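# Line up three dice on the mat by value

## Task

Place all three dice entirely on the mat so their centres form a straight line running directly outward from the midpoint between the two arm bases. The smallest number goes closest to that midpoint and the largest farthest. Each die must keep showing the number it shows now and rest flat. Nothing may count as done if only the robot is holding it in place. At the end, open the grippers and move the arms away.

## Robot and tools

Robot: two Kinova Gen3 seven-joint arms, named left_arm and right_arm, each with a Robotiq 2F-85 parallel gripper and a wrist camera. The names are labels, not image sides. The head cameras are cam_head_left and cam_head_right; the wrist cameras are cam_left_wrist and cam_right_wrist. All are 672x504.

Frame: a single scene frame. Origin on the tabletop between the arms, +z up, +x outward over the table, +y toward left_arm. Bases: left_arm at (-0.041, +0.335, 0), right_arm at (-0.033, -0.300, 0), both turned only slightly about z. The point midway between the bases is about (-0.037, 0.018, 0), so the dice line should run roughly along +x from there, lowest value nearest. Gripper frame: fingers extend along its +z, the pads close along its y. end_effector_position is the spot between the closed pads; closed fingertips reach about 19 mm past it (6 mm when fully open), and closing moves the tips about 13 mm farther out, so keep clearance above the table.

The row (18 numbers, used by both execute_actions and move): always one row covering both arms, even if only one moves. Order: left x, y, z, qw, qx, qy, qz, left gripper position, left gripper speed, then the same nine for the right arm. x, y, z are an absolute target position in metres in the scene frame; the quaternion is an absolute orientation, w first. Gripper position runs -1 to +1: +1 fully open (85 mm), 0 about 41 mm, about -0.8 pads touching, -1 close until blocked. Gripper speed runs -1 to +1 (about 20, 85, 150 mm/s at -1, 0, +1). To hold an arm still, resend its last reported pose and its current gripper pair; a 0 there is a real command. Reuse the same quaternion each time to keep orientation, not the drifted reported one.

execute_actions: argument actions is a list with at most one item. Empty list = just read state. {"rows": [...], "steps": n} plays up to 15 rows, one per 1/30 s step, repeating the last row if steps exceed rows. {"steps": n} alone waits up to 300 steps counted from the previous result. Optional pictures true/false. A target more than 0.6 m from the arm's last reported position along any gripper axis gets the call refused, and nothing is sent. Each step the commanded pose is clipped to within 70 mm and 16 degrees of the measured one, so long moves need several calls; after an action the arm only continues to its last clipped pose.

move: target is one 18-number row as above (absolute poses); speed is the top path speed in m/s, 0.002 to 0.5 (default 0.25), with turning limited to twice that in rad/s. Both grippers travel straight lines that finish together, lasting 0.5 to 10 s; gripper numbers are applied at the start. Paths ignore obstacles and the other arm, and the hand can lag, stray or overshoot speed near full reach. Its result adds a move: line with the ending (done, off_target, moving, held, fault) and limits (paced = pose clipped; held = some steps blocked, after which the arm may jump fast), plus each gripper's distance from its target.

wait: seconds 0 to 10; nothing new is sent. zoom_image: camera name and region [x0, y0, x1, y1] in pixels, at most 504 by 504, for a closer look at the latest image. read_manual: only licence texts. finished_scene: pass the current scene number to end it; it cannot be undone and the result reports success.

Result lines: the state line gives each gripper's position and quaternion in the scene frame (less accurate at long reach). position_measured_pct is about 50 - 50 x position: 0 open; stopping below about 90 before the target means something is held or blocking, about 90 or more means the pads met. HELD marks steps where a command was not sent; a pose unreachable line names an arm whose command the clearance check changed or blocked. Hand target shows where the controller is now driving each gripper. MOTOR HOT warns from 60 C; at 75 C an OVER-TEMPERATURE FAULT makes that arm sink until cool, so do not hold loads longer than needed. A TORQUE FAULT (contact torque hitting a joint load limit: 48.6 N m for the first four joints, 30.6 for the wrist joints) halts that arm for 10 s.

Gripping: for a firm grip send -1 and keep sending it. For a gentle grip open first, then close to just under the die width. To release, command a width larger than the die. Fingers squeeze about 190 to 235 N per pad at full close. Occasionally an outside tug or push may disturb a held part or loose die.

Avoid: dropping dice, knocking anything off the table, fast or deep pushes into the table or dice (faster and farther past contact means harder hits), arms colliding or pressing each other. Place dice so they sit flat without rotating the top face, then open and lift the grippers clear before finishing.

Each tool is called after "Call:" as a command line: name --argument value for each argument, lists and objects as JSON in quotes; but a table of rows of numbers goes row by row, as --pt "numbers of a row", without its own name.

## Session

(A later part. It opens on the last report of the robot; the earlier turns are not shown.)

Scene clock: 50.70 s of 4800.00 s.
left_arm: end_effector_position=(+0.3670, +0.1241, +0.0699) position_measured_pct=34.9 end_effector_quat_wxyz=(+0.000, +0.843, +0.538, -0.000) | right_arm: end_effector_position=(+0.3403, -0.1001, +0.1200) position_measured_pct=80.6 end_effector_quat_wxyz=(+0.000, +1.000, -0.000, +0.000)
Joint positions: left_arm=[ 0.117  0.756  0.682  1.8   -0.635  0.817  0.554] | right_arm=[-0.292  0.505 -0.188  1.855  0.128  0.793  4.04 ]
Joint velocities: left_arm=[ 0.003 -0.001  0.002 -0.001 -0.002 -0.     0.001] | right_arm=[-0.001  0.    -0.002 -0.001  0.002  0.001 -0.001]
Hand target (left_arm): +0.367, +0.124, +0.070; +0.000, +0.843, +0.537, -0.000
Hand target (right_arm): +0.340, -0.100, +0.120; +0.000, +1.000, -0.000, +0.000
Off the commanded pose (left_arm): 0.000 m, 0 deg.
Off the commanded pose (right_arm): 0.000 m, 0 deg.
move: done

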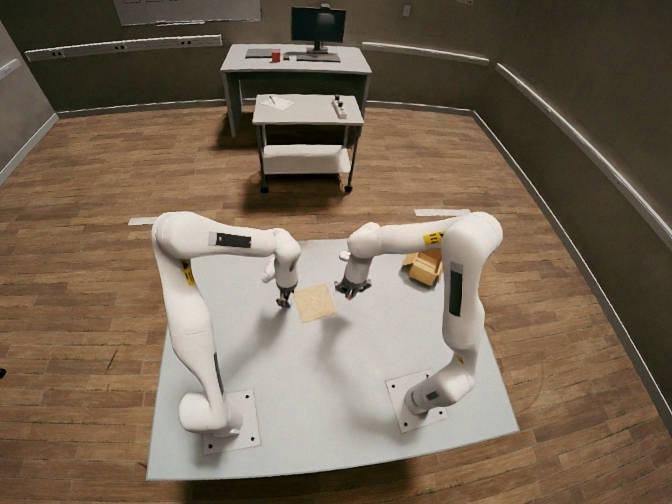

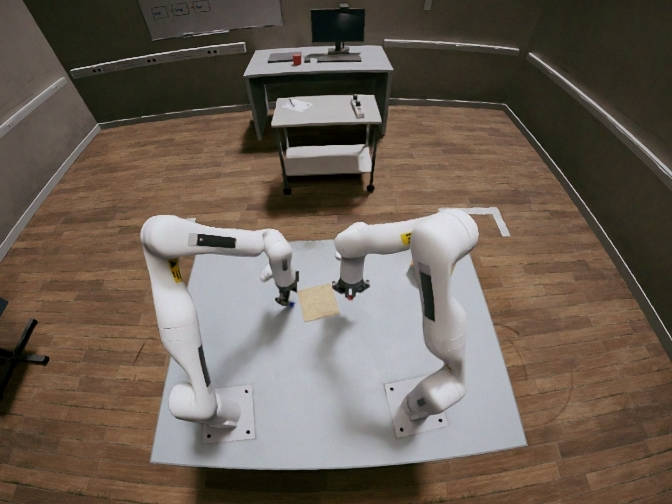

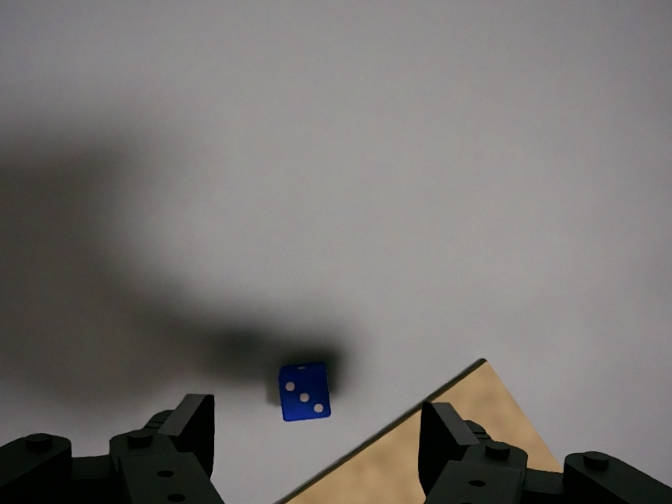

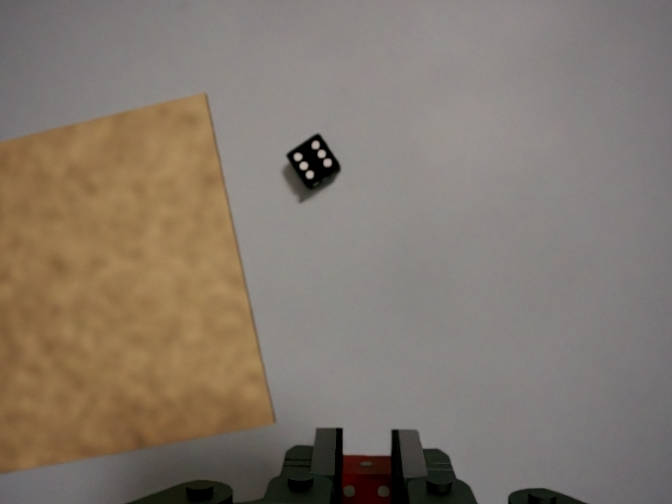

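Call:
move --target '[0.364,0.126,0.025,0,0.843,0.537,0,0.3,0.5,0.34,-0.10,0.12,0,1,0,0,-1,0.5]' --speed 0.05

Call:
execute_actions --actions '[{"rows":[[0.364,0.126,0.025,0,0.843,0.537,0,-1,0.3,0.34,-0.10,0.12,0,1,0,0,-1,0.5]],"steps":15}]' --pictures false

Call:
execute_actions --actions '[{"rows":[[0.364,0.126,0.025,0,0.843,0.537,0,-1,0.3,0.34,-0.10,0.12,0,1,0,0,-1,0.5]],"steps":12}]'

Scene clock: 65.30 s of 4800.00 s.
left_arm: end_effector_position=(+0.3642, +0.1262, +0.0252) position_measured_pct=34.9 end_effector_quat_wxyz=(+0.000, +0.843, +0.537, +0.000) | right_arm: end_effector_position=(+0.3400, -0.1000, +0.1200) position_measured_pct=80.6 end_effector_quat_wxyz=(-0.000, +1.000, -0.000, +0.000)
Joint positions: left_arm=[ 0.158  0.826  0.611  1.837 -0.706  0.708  0.612] | right_arm=[-0.292  0.505 -0.188  1.855  0.128  0.793  4.04 ]
Joint velocities: left_arm=[ 0.003  0.002  0.003 -0.    -0.001  0.001 -0.   ] | right_arm=[ 0.001 -0.002  0.     0.001  0.001  0.    -0.001]
Hand target (left_arm): +0.364, +0.126, +0.025; -0.000, +0.843, +0.537, +0.000
Hand target (right_arm): +0.340, -0.100, +0.120; +0.000, +1.000, -0.000, +0.000
Off the commanded pose (left_arm): 0.000 m, 0 deg.
Off the commanded pose (right_arm): 0.000 m, 0 deg.
After step 90, 10.43 s passed at rest.
move: done

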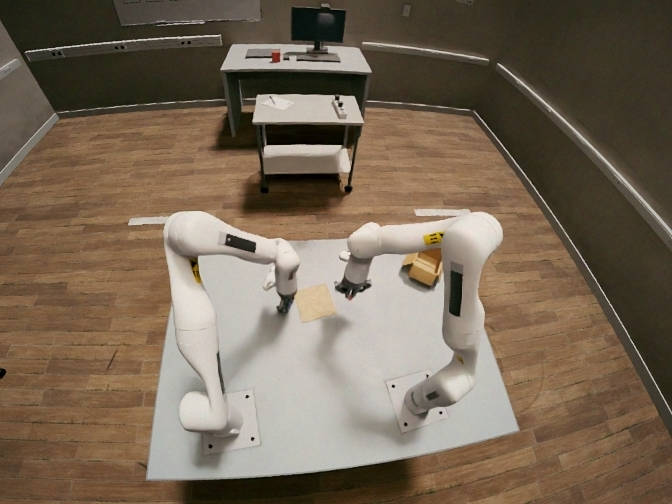

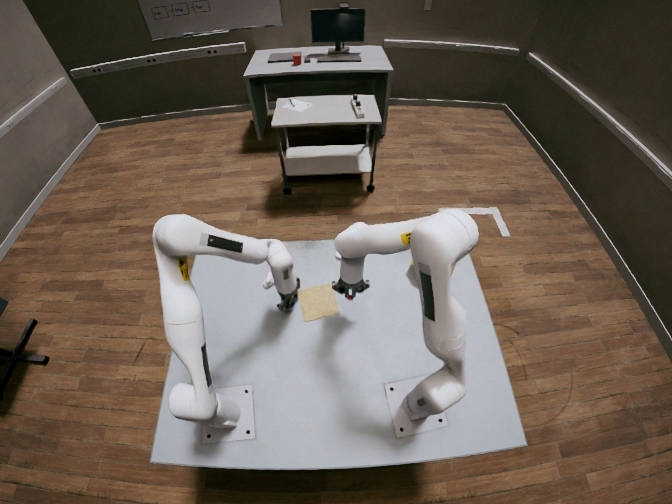

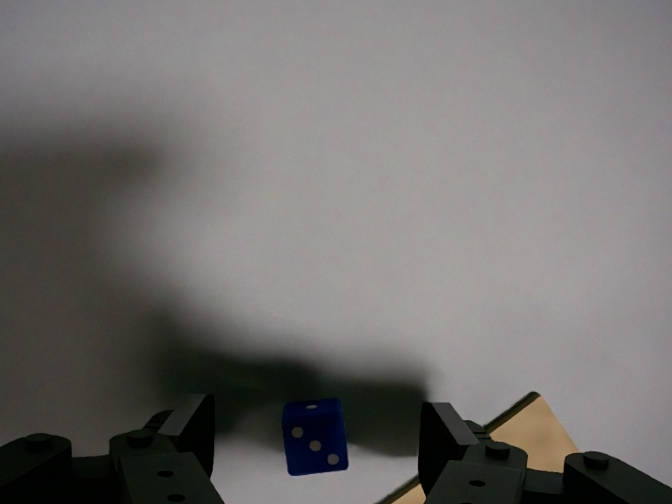

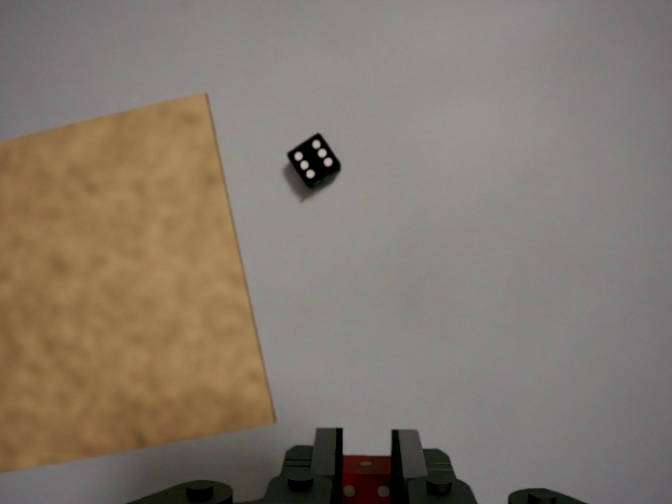

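Scene clock: 65.80 s of 4800.00 s.
left_arm: end_effector_position=(+0.3641, +0.1260, +0.0253) position_measured_pct=78.2 end_effector_quat_wxyz=(+0.000, +0.843, +0.537, +0.000) | right_arm: end_effector_position=(+0.3400, -0.1000, +0.1200) position_measured_pct=80.6 end_effector_quat_wxyz=(-0.000, +1.000, -0.000, +0.000)
Joint positions: left_arm=[ 0.158  0.826  0.611  1.837 -0.706  0.708  0.612] | right_arm=[-0.292  0.505 -0.188  1.855  0.128  0.793  4.04 ]
Joint velocities: left_arm=[-0.001 -0.008  0.003 -0.     0.001  0.002  0.001] | right_arm=[ 0.002  0.002  0.     0.002  0.001 -0.    -0.003]
Hand target (left_arm): +0.364, +0.126, +0.025; -0.000, +0.843, +0.537, +0.000
Hand target (right_arm): +0.340, -0.100, +0.120; -0.000, +1.000, -0.000, -0.000
Off the commanded pose (left_arm): 0.000 m, 0 deg.
Off the commanded pose (right_arm): 0.000 m, 0 deg.
Steps of this call (steps 1 to 15: all 15 steps of this action). Readings (end_effector_position | what the end effector reports):
1: left_arm (+0.3641, +0.1261, +0.0251) | right_arm (+0.3400, -0.1000, +0.1200) | left_arm position_measured_pct=34.9 | right_arm position_measured_pct=80.6
2: left_arm (+0.3641, +0.1261, +0.0251) | right_arm (+0.3400, -0.1000, +0.1200) | left_arm position_measured_pct=35.3 | right_arm position_measured_pct=80.6
4: left_arm (+0.3640, +0.1260, +0.0250) | right_arm (+0.3400, -0.1000, +0.1200) | left_arm position_measured_pct=40.5 | right_arm position_measured_pct=80.6
8: left_arm (+0.3640, +0.1260, +0.0250) | right_arm (+0.3400, -0.1000, +0.1200) | left_arm position_measured_pct=54.4 | right_arm position_measured_pct=80.6
15: the state above

Scene clock: 66.20 s of 4800.00 s.
left_arm: end_effector_position=(+0.3641, +0.1259, +0.0254) position_measured_pct=80.6 end_effector_quat_wxyz=(+0.000, +0.843, +0.537, +0.000) | right_arm: end_effector_position=(+0.3400, -0.1000, +0.1200) position_measured_pct=80.6 end_effector_quat_wxyz=(-0.000, +1.000, -0.000, +0.000)
Joint positions: left_arm=[ 0.158  0.826  0.611  1.837 -0.706  0.708  0.612] | right_arm=[-0.292  0.505 -0.188  1.855  0.128  0.793  4.04 ]
Joint velocities: left_arm=[ 0.002  0.    -0.001  0.001 -0.     0.     0.   ] | right_arm=[ 0.001  0.002 -0.001  0.001 -0.001  0.     0.001]
Hand target (left_arm): +0.364, +0.126, +0.025; +0.000, +0.843, +0.537, -0.000
Hand target (right_arm): +0.340, -0.100, +0.120; -0.000, +1.000, -0.000, -0.000
Off the commanded pose (left_arm): 0.000 m, 0 deg.
Off the commanded pose (right_arm): 0.000 m, 0 deg.
Steps of this call (steps 1 to 12: all 12 steps of this action). Readings (end_effector_position | what the end effector reports):
1: left_arm (+0.3641, +0.1259, +0.0254) | right_arm (+0.3400, -0.1000, +0.1200) | left_arm position_measured_pct=79.8 | right_arm position_measured_pct=80.6
2: left_arm (+0.3641, +0.1259, +0.0254) | right_arm (+0.3400, -0.1000, +0.1200) | left_arm position_measured_pct=80.6 | right_arm position_measured_pct=80.6
4: left_arm (+0.3641, +0.1259, +0.0254) | right_arm (+0.3400, -0.1000, +0.1200) | left_arm position_measured_pct=80.6 | right_arm position_measured_pct=80.6
8: left_arm (+0.3641, +0.1259, +0.0254) | right_arm (+0.3400, -0.1000, +0.1200) | left_arm position_measured_pct=80.6 | right_arm position_measured_pct=80.6
12: the state above

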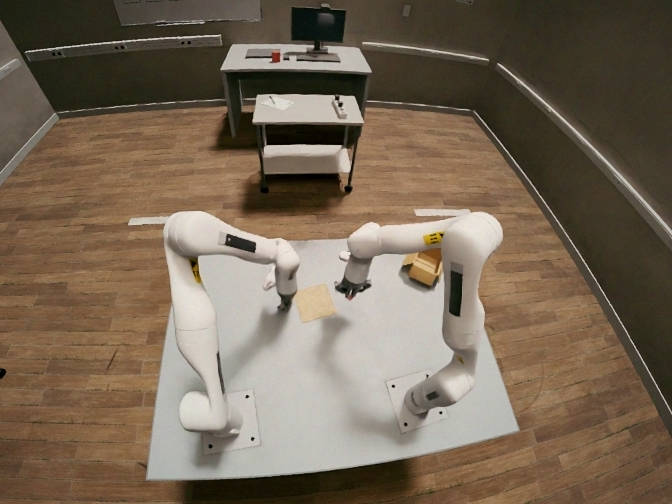

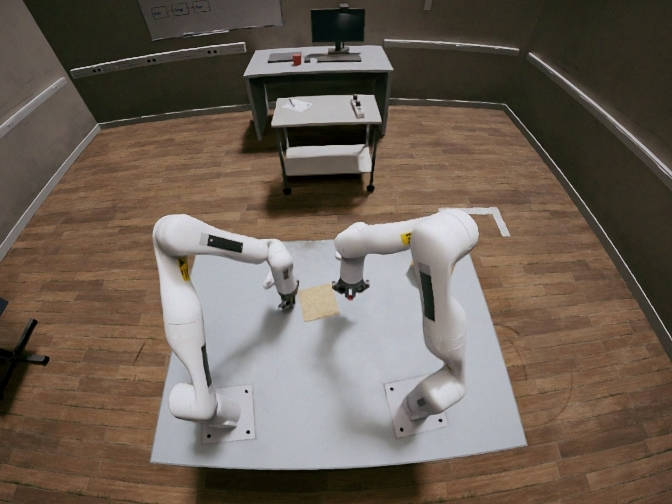

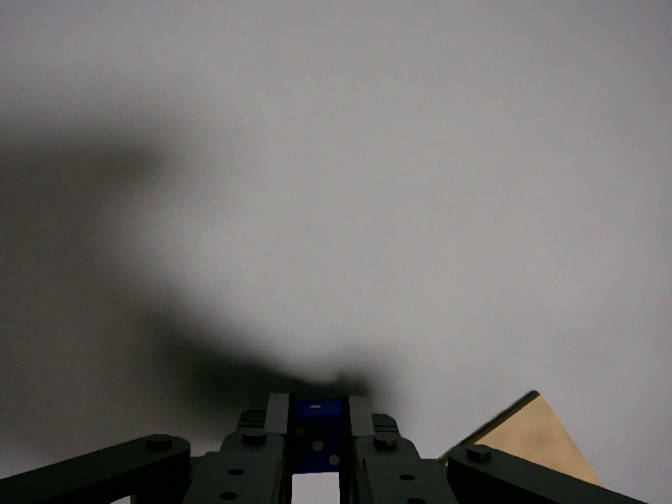

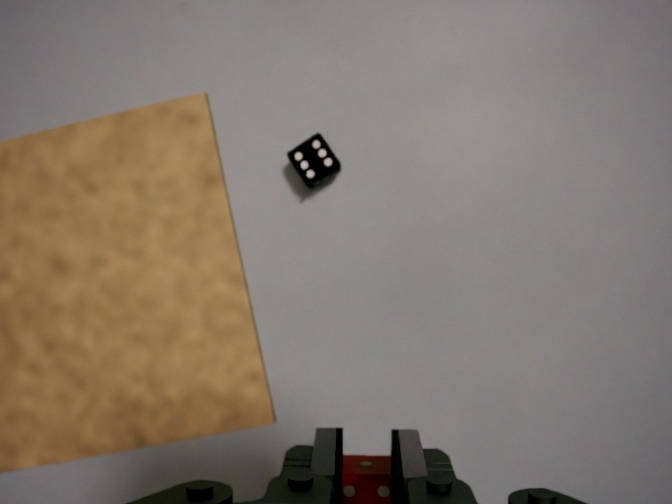

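Call:
move --target '[0.34,0.025,0.07,0,0.843,0.537,0,-1,0.3,0.36,-0.14,0.12,0,1,0,0,-1,0.5]' --speed 0.12

Call:
move --target '[0.34,0.025,0.03,0,0.843,0.537,0,-1,0.3,0.36,-0.14,0.12,0,1,0,0,-1,0.5]' --speed 0.04

Call:
execute_actions --actions '[{"rows":[[0.34,0.025,0.03,0,0.843,0.537,0,0.3,0.3,0.36,-0.14,0.12,0,1,0,0,-1,0.5]],"steps":15}]' --pictures false

Call:
move --target '[0.28,0.10,0.2,0,0.843,0.537,0,1,0.3,0.36,-0.04,0.2,0,1,0,0,-1,0.5]' --speed 0.12

Scene clock: 72.67 s of 4800.00 s.
left_arm: end_effector_position=(+0.3407, +0.0254, +0.0700) position_measured_pct=80.6 end_effector_quat_wxyz=(-0.000, +0.843, +0.537, +0.000) | right_arm: end_effector_position=(+0.3597, -0.1398, +0.1200) position_measured_pct=80.6 end_effector_quat_wxyz=(-0.000, +1.000, +0.000, -0.000)
Joint positions: left_arm=[ 0.356  0.804  0.666  1.683 -0.618  0.876  0.719] | right_arm=[-0.19   0.506 -0.185  1.853  0.125  0.794  4.148]
Joint velocities: left_arm=[ 0.007  0.002  0.    -0.002 -0.003  0.001  0.001] | right_arm=[ 0.002 -0.     0.003 -0.001 -0.001 -0.     0.002]
Hand target (left_arm): +0.340, +0.025, +0.070; -0.000, +0.844, +0.537, +0.000
Hand target (right_arm): +0.360, -0.140, +0.120; -0.000, +1.000, -0.000, -0.000
Off the commanded pose (left_arm): 0.001 m, 0 deg.
Off the commanded pose (right_arm): 0.000 m, 0 deg.
After step 90, 2.23 s passed at rest.
move: done

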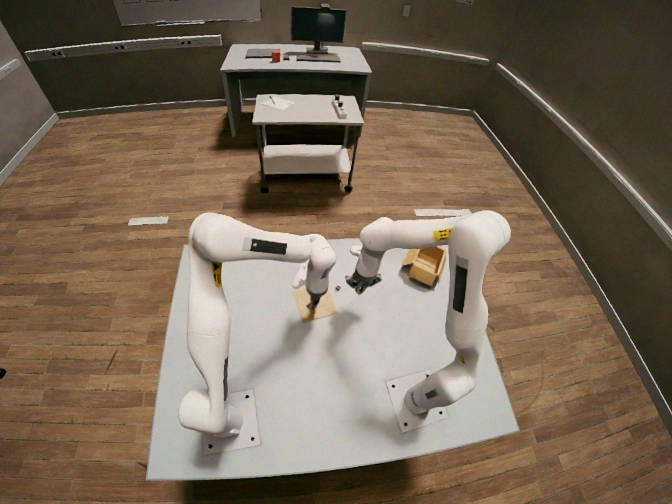

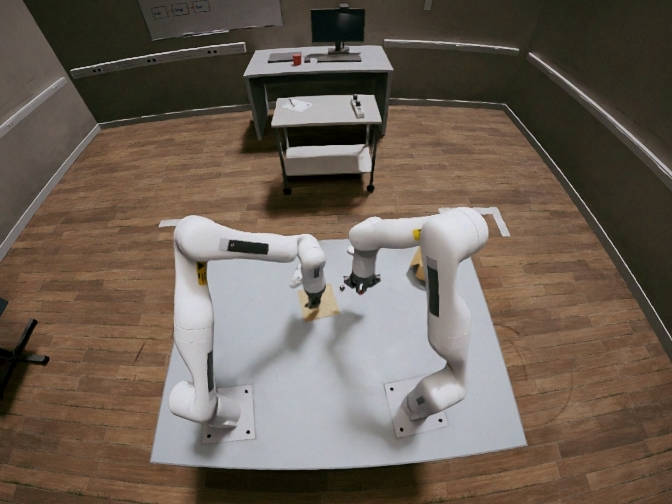

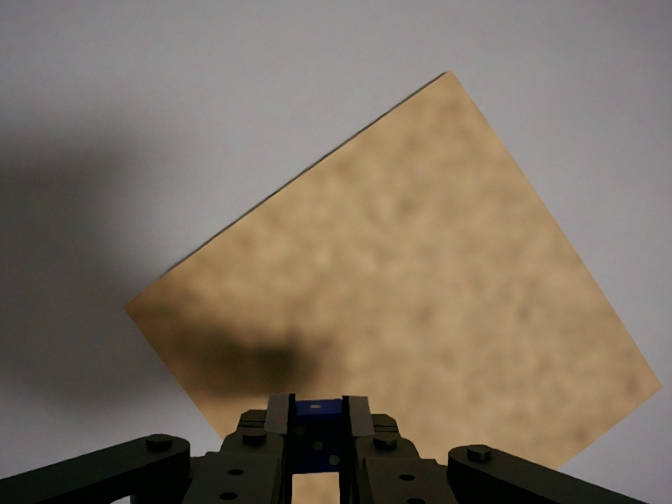

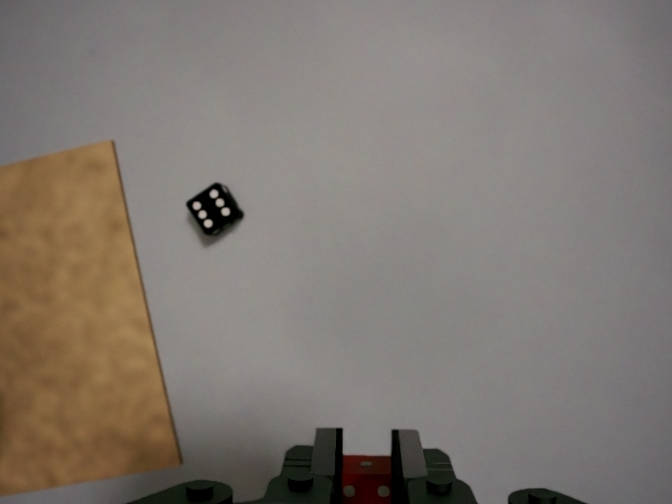

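Scene clock: 73.90 s of 4800.00 s.
left_arm: end_effector_position=(+0.3402, +0.0251, +0.0302) position_measured_pct=80.6 end_effector_quat_wxyz=(+0.000, +0.843, +0.537, +0.000) | right_arm: end_effector_position=(+0.3600, -0.1400, +0.1200) position_measured_pct=80.6 end_effector_quat_wxyz=(-0.000, +1.000, +0.000, +0.000)
Joint positions: left_arm=[ 0.385  0.867  0.616  1.706 -0.669  0.79   0.759] | right_arm=[-0.19   0.506 -0.185  1.852  0.125  0.794  4.148]
Joint velocities: left_arm=[ 0.003  0.002 -0.001  0.001  0.001  0.    -0.   ] | right_arm=[-0.001 -0.002  0.     0.     0.     0.    -0.001]
Hand target (left_arm): +0.340, +0.025, +0.030; +0.000, +0.843, +0.537, +0.000
Hand target (right_arm): +0.360, -0.140, +0.120; +0.000, +1.000, +0.000, +0.000
Off the commanded pose (left_arm): 0.000 m, 0 deg.
Off the commanded pose (right_arm): 0.000 m, 0 deg.
move: done

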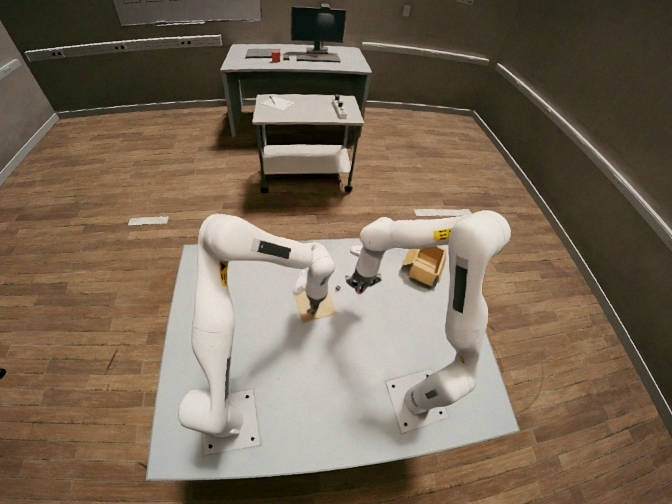

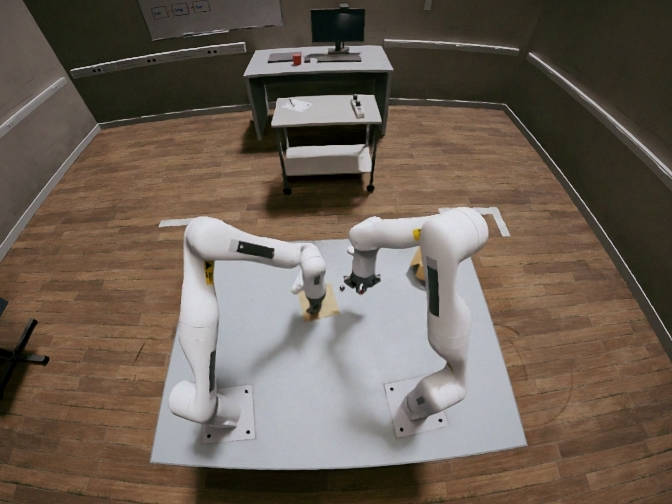

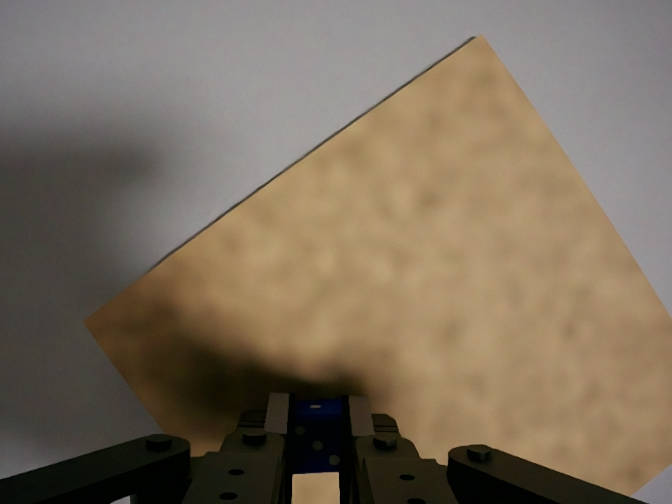

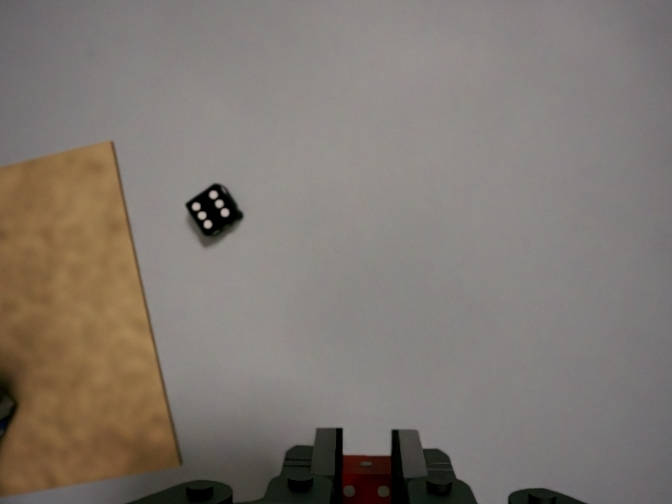

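Scene clock: 74.40 s of 4800.00 s.
left_arm: end_effector_position=(+0.3400, +0.0250, +0.0300) position_measured_pct=37.3 end_effector_quat_wxyz=(+0.000, +0.843, +0.537, +0.000) | right_arm: end_effector_position=(+0.3600, -0.1400, +0.1200) position_measured_pct=80.6 end_effector_quat_wxyz=(-0.000, +1.000, -0.000, +0.000)
Joint positions: left_arm=[ 0.385  0.867  0.616  1.706 -0.669  0.79   0.759] | right_arm=[-0.19   0.506 -0.185  1.852  0.125  0.794  4.148]
Joint velocities: left_arm=[-0.    -0.001  0.002  0.    -0.     0.001  0.   ] | right_arm=[-0.    -0.001  0.     0.     0.001 -0.     0.   ]
Hand target (left_arm): +0.340, +0.025, +0.030; -0.000, +0.843, +0.537, +0.000
Hand target (right_arm): +0.360, -0.140, +0.120; +0.000, +1.000, +0.000, +0.000
Off the commanded pose (left_arm): 0.000 m, 0 deg.
Off the commanded pose (right_arm): 0.000 m, 0 deg.
Steps of this call (steps 1 to 15: all 15 steps of this action). Readings (end_effector_position | what the end effector reports):
1: left_arm (+0.3401, +0.0251, +0.0301) | right_arm (+0.3600, -0.1400, +0.1200) | left_arm position_measured_pct=80.6 | right_arm position_measured_pct=80.6
2: left_arm (+0.3401, +0.0251, +0.0301) | right_arm (+0.3600, -0.1400, +0.1200) | left_arm position_measured_pct=80.2 | right_arm position_measured_pct=80.6
4: left_arm (+0.3400, +0.0250, +0.0300) | right_arm (+0.3600, -0.1400, +0.1200) | left_arm position_measured_pct=75.0 | right_arm position_measured_pct=80.6
8: left_arm (+0.3400, +0.0250, +0.0300) | right_arm (+0.3600, -0.1400, +0.1200) | left_arm position_measured_pct=61.1 | right_arm position_measured_pct=80.6
15: the state above

Scene clock: 76.67 s of 4800.00 s.
left_arm: end_effector_position=(+0.2792, +0.0992, +0.1994) position_measured_pct=0.0 end_effector_quat_wxyz=(-0.000, +0.844, +0.537, -0.001) | right_arm: end_effector_position=(+0.3611, -0.0400, +0.1997) position_measured_pct=80.6 end_effector_quat_wxyz=(+0.000, +1.000, -0.000, +0.000)
Joint positions: left_arm=[ 0.081  0.433  0.864  1.847 -0.378  1.037  0.531] | right_arm=[-0.375  0.486 -0.206  1.573  0.109  1.093  3.98 ]
Joint velocities: left_arm=[-0.008 -0.009 -0.004  0.001  0.    -0.002 -0.002] | right_arm=[-0.003  0.001 -0.002 -0.     0.003  0.    -0.   ]
Hand target (left_arm): +0.280, +0.100, +0.200; +0.000, +0.843, +0.537, -0.000
Hand target (right_arm): +0.361, -0.040, +0.200; +0.000, +1.000, +0.000, +0.000
Off the commanded pose (left_arm): 0.001 m, 0 deg.
Off the commanded pose (right_arm): 0.001 m, 0 deg.
move: done

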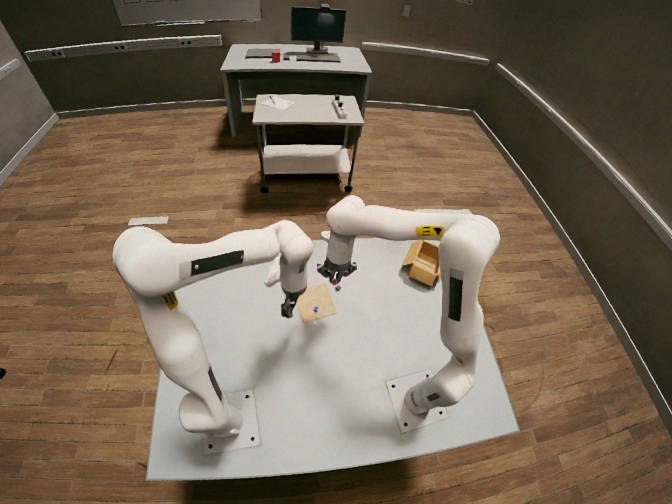

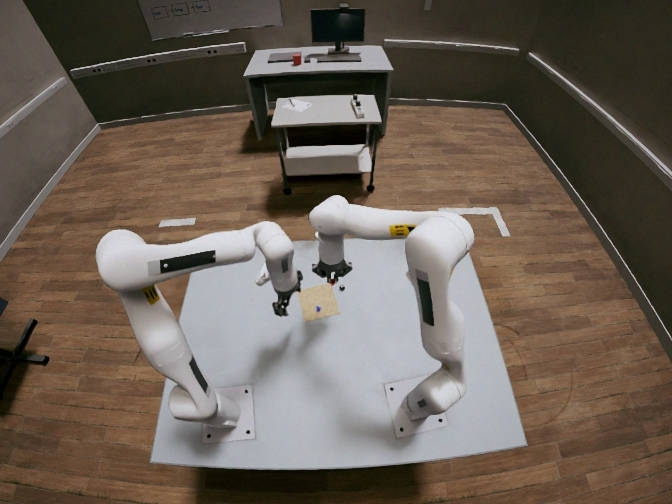

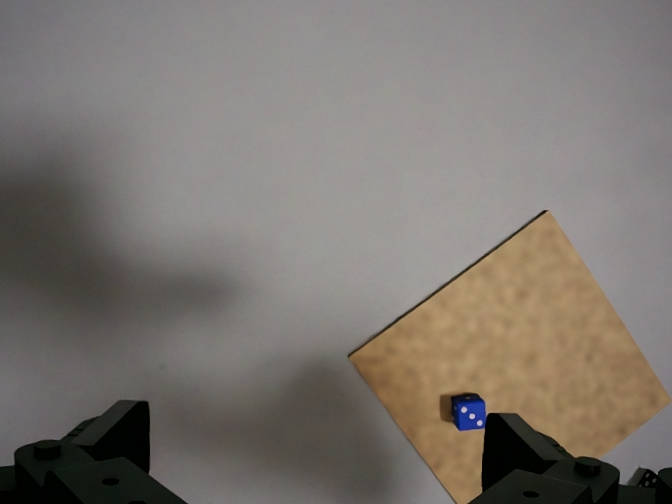

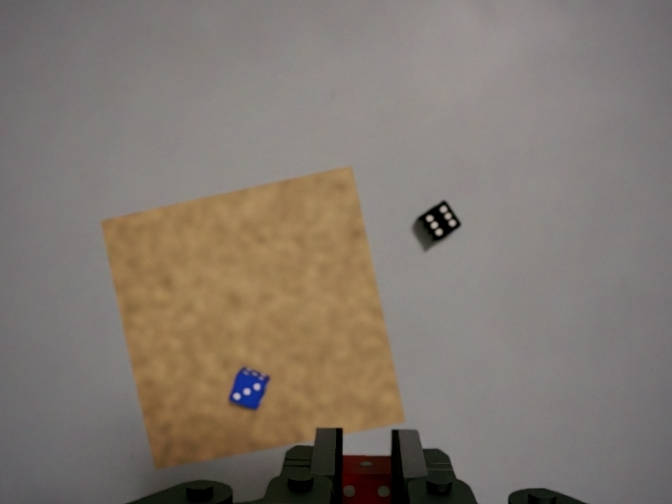

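Call:
move --target '[0.25,0.2,0.22,0,0.843,0.537,0,1,0.3,0.383,0.022,0.06,0,1,0,0,-1,0.5]' --speed 0.12

Scene clock: 82.67 s of 4800.00 s.
left_arm: end_effector_position=(+0.2493, +0.1989, +0.2197) position_measured_pct=0.0 end_effector_quat_wxyz=(+0.000, +0.844, +0.537, -0.001) | right_arm: end_effector_position=(+0.3829, +0.0214, +0.0603) position_measured_pct=80.6 end_effector_quat_wxyz=(+0.000, +1.000, +0.000, +0.000)
Joint positions: left_arm=[-0.317  0.191  0.945  2.033 -0.181  1.004  0.152] | right_arm=[-0.476  0.781 -0.176  1.538  0.168  0.837  3.874]
Joint velocities: left_arm=[-0.008 -0.009 -0.012  0.001  0.003 -0.    -0.005] | right_arm=[-0.001  0.006 -0.    -0.001 -0.001  0.     0.001]
Hand target (left_arm): +0.250, +0.199, +0.220; +0.000, +0.843, +0.538, -0.001
Hand target (right_arm): +0.383, +0.021, +0.060; +0.000, +1.000, +0.000, +0.000
Off the commanded pose (left_arm): 0.001 m, 0 deg.
Off the commanded pose (right_arm): 0.001 m, 0 deg.
After step 90, 1.37 s passed at rest.
move: done

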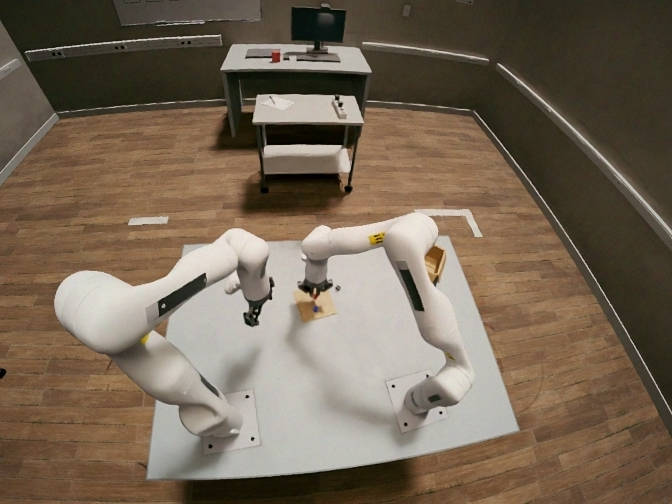

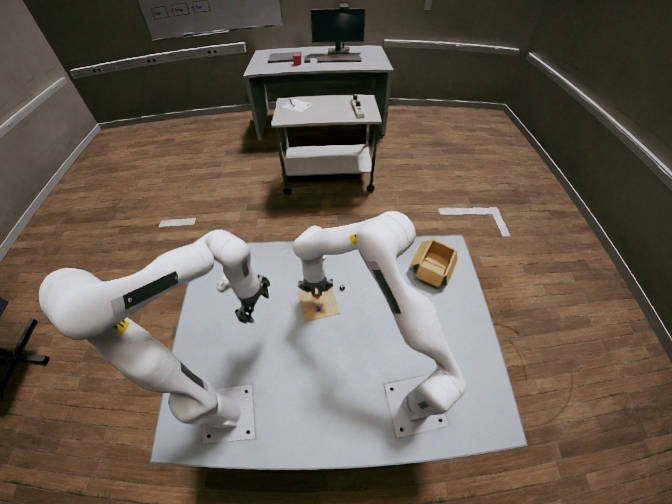

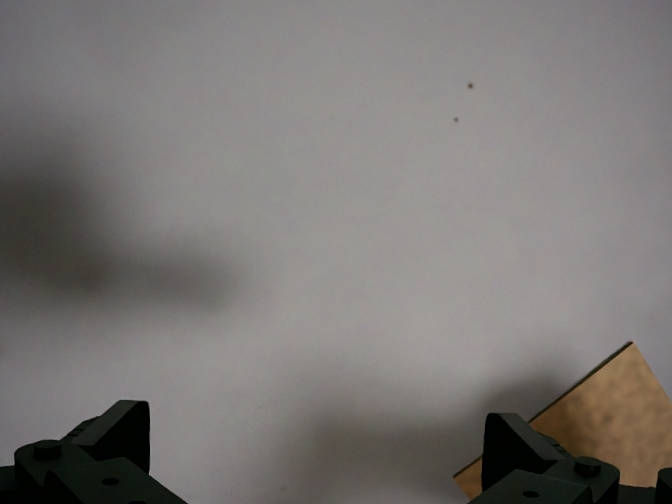

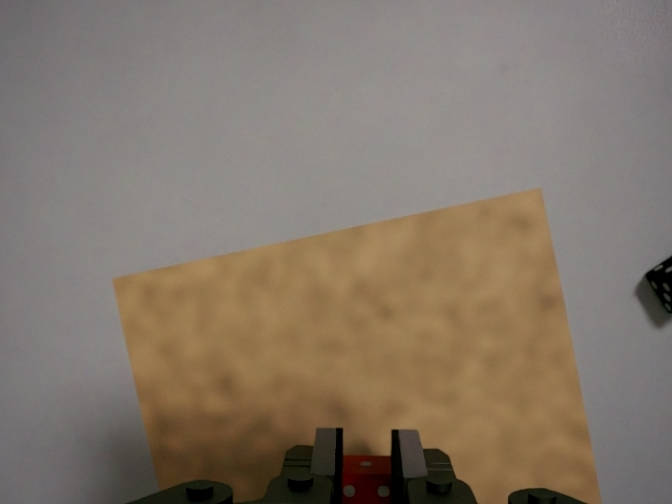

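Call:
move --target '[0.25,0.2,0.22,0,0.843,0.537,0,1,0.3,0.377,0.022,0.027,0,1,0,0,-1,0.5]' --speed 0.04

Call:
execute_actions --actions '[{"rows":[[0.25,0.2,0.22,0,0.843,0.537,0,1,0.3,0.377,0.022,0.027,0,1,0,0,0.3,0.3]],"steps":15}]' --pictures false

Call:
move --target '[0.25,0.2,0.22,0,0.843,0.537,0,1,0.3,0.36,0.0,0.2,0,1,0,0,1,0.5]' --speed 0.12

Scene clock: 90.90 s of 4800.00 s.
left_arm: end_effector_position=(+0.2500, +0.2000, +0.2200) position_measured_pct=0.0 end_effector_quat_wxyz=(+0.000, +0.843, +0.537, -0.000) | right_arm: end_effector_position=(+0.3770, +0.0219, +0.0272) position_measured_pct=80.6 end_effector_quat_wxyz=(-0.000, +1.000, +0.000, +0.000)
Joint positions: left_arm=[-0.318  0.19   0.944  2.032 -0.182  1.005  0.151] | right_arm=[-0.489  0.829 -0.166  1.572  0.179  0.755  3.855]
Joint velocities: left_arm=[-0.    -0.001 -0.001 -0.     0.     0.     0.001] | right_arm=[ 0.     0.003 -0.     0.     0.001 -0.    -0.001]
Hand target (left_arm): +0.250, +0.200, +0.220; +0.000, +0.843, +0.537, -0.000
Hand target (right_arm): +0.377, +0.022, +0.027; +0.000, +1.000, +0.000, +0.000
Off the commanded pose (left_arm): 0.000 m, 0 deg.
Off the commanded pose (right_arm): 0.000 m, 0 deg.
After step 90, 4.17 s passed at rest.
move: done

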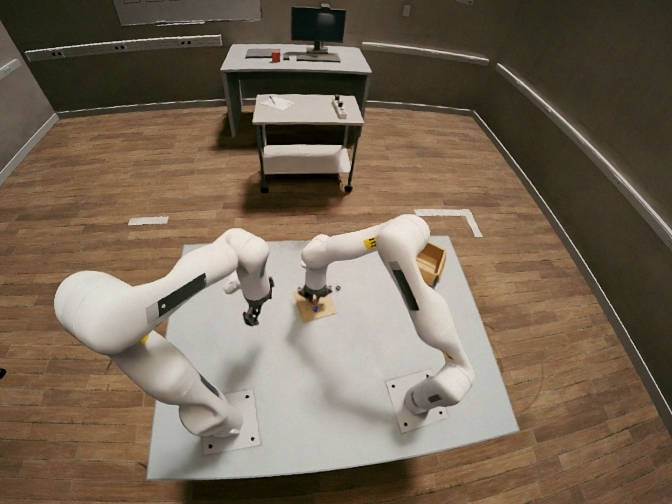

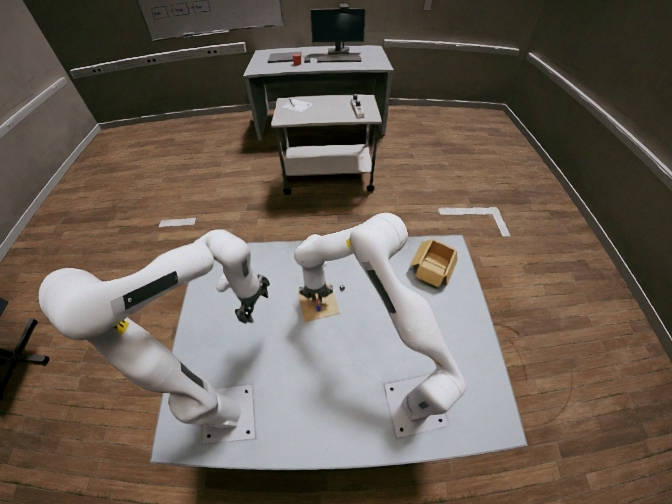

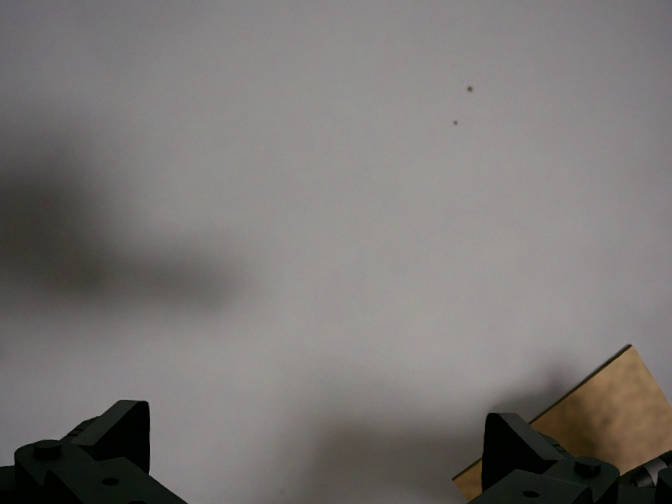

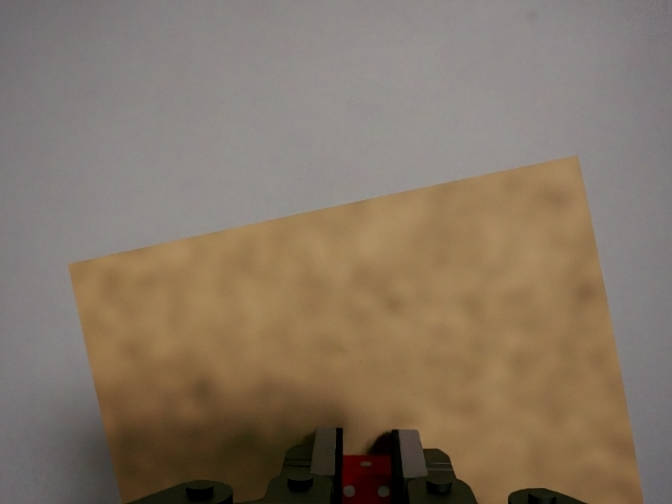

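Scene clock: 91.40 s of 4800.00 s.
left_arm: end_effector_position=(+0.2500, +0.2000, +0.2200) position_measured_pct=0.0 end_effector_quat_wxyz=(+0.000, +0.843, +0.537, +0.000) | right_arm: end_effector_position=(+0.3770, +0.0220, +0.0270) position_measured_pct=37.3 end_effector_quat_wxyz=(-0.000, +1.000, +0.000, +0.000)
Joint positions: left_arm=[-0.318  0.19   0.944  2.032 -0.182  1.005  0.151] | right_arm=[-0.489  0.83  -0.166  1.572  0.179  0.755  3.855]
Joint velocities: left_arm=[ 0.    -0.     0.001 -0.     0.002 -0.001 -0.   ] | right_arm=[-0.     0.     0.001 -0.     0.    -0.     0.   ]
Hand target (left_arm): +0.250, +0.200, +0.220; -0.000, +0.843, +0.537, -0.000
Hand target (right_arm): +0.377, +0.022, +0.027; +0.000, +1.000, +0.000, +0.000
Off the commanded pose (left_arm): 0.000 m, 0 deg.
Off the commanded pose (right_arm): 0.000 m, 0 deg.
Steps of this call (steps 1 to 15: all 15 steps of this action). Readings (end_effector_position | what the end effector reports):
1: left_arm (+0.2500, +0.2000, +0.2200) | right_arm (+0.3770, +0.0219, +0.0271) | left_arm position_measured_pct=0.0 | right_arm position_measured_pct=80.6
2: left_arm (+0.2500, +0.2000, +0.2200) | right_arm (+0.3770, +0.0220, +0.0270) | left_arm position_measured_pct=0.0 | right_arm position_measured_pct=80.6
4: left_arm (+0.2500, +0.2000, +0.2200) | right_arm (+0.3770, +0.0220, +0.0270) | left_arm position_measured_pct=0.0 | right_arm position_measured_pct=75.0
8: left_arm (+0.2500, +0.2000, +0.2200) | right_arm (+0.3770, +0.0220, +0.0270) | left_arm position_measured_pct=0.0 | right_arm position_measured_pct=61.1
15: the state above

Scene clock: 93.47 s of 4800.00 s.
left_arm: end_effector_position=(+0.2500, +0.2000, +0.2200) position_measured_pct=0.0 end_effector_quat_wxyz=(+0.000, +0.843, +0.537, +0.000) | right_arm: end_effector_position=(+0.3605, +0.0007, +0.1997) position_measured_pct=0.0 end_effector_quat_wxyz=(-0.000, +1.000, -0.000, -0.000)
Joint positions: left_arm=[-0.318  0.19   0.944  2.032 -0.182  1.005  0.151] | right_arm=[-0.449  0.536 -0.205  1.488  0.114  1.13   3.913]
Joint velocities: left_arm=[ 0.001  0.001 -0.003 -0.    -0.    -0.     0.   ] | right_arm=[-0.001 -0.002  0.001 -0.001  0.001  0.    -0.001]
Hand target (left_arm): +0.250, +0.200, +0.220; -0.000, +0.843, +0.537, +0.000
Hand target (right_arm): +0.361, +0.001, +0.200; -0.000, +1.000, -0.000, -0.000
Off the commanded pose (left_arm): 0.000 m, 0 deg.
Off the commanded pose (right_arm): 0.001 m, 0 deg.
move: done

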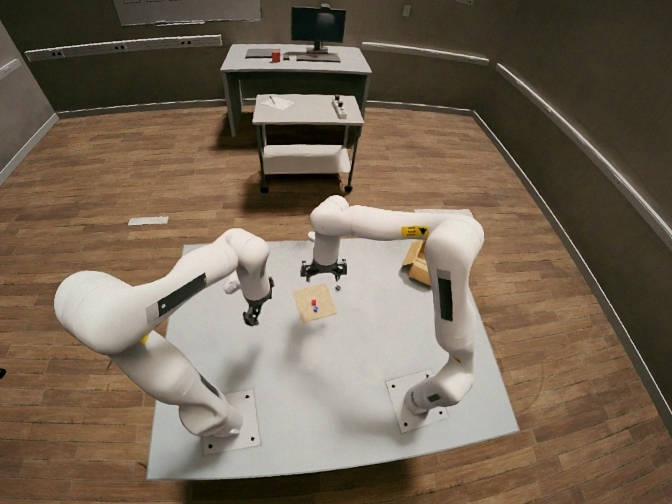

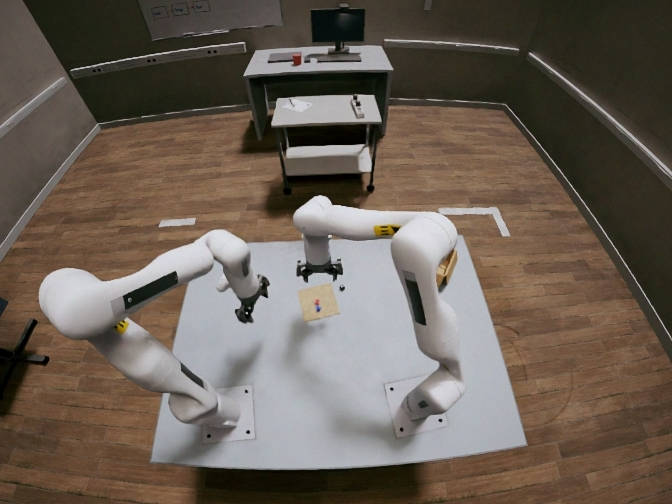

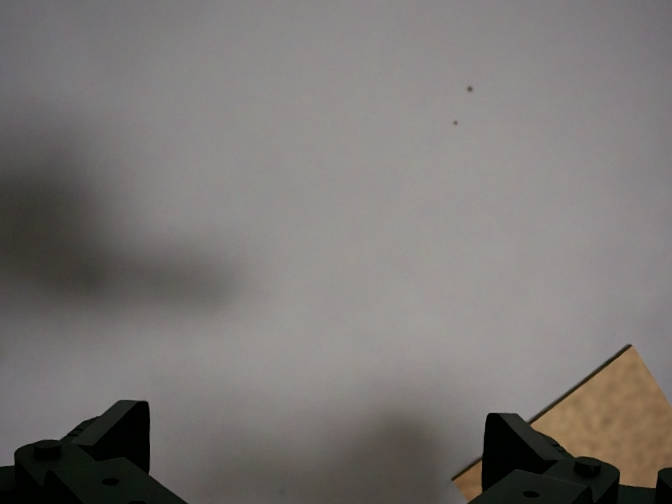

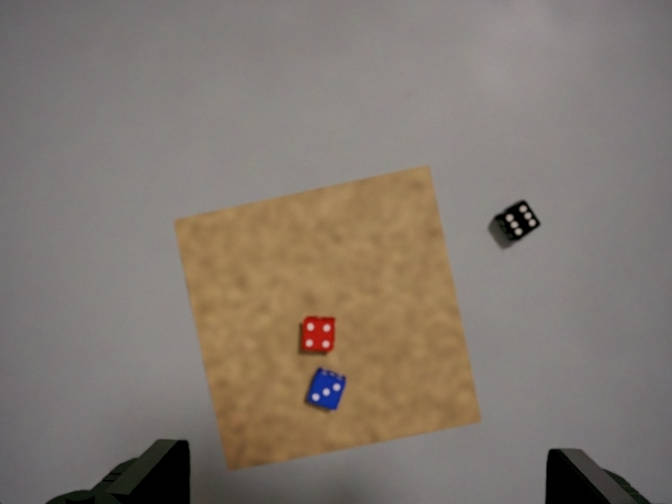

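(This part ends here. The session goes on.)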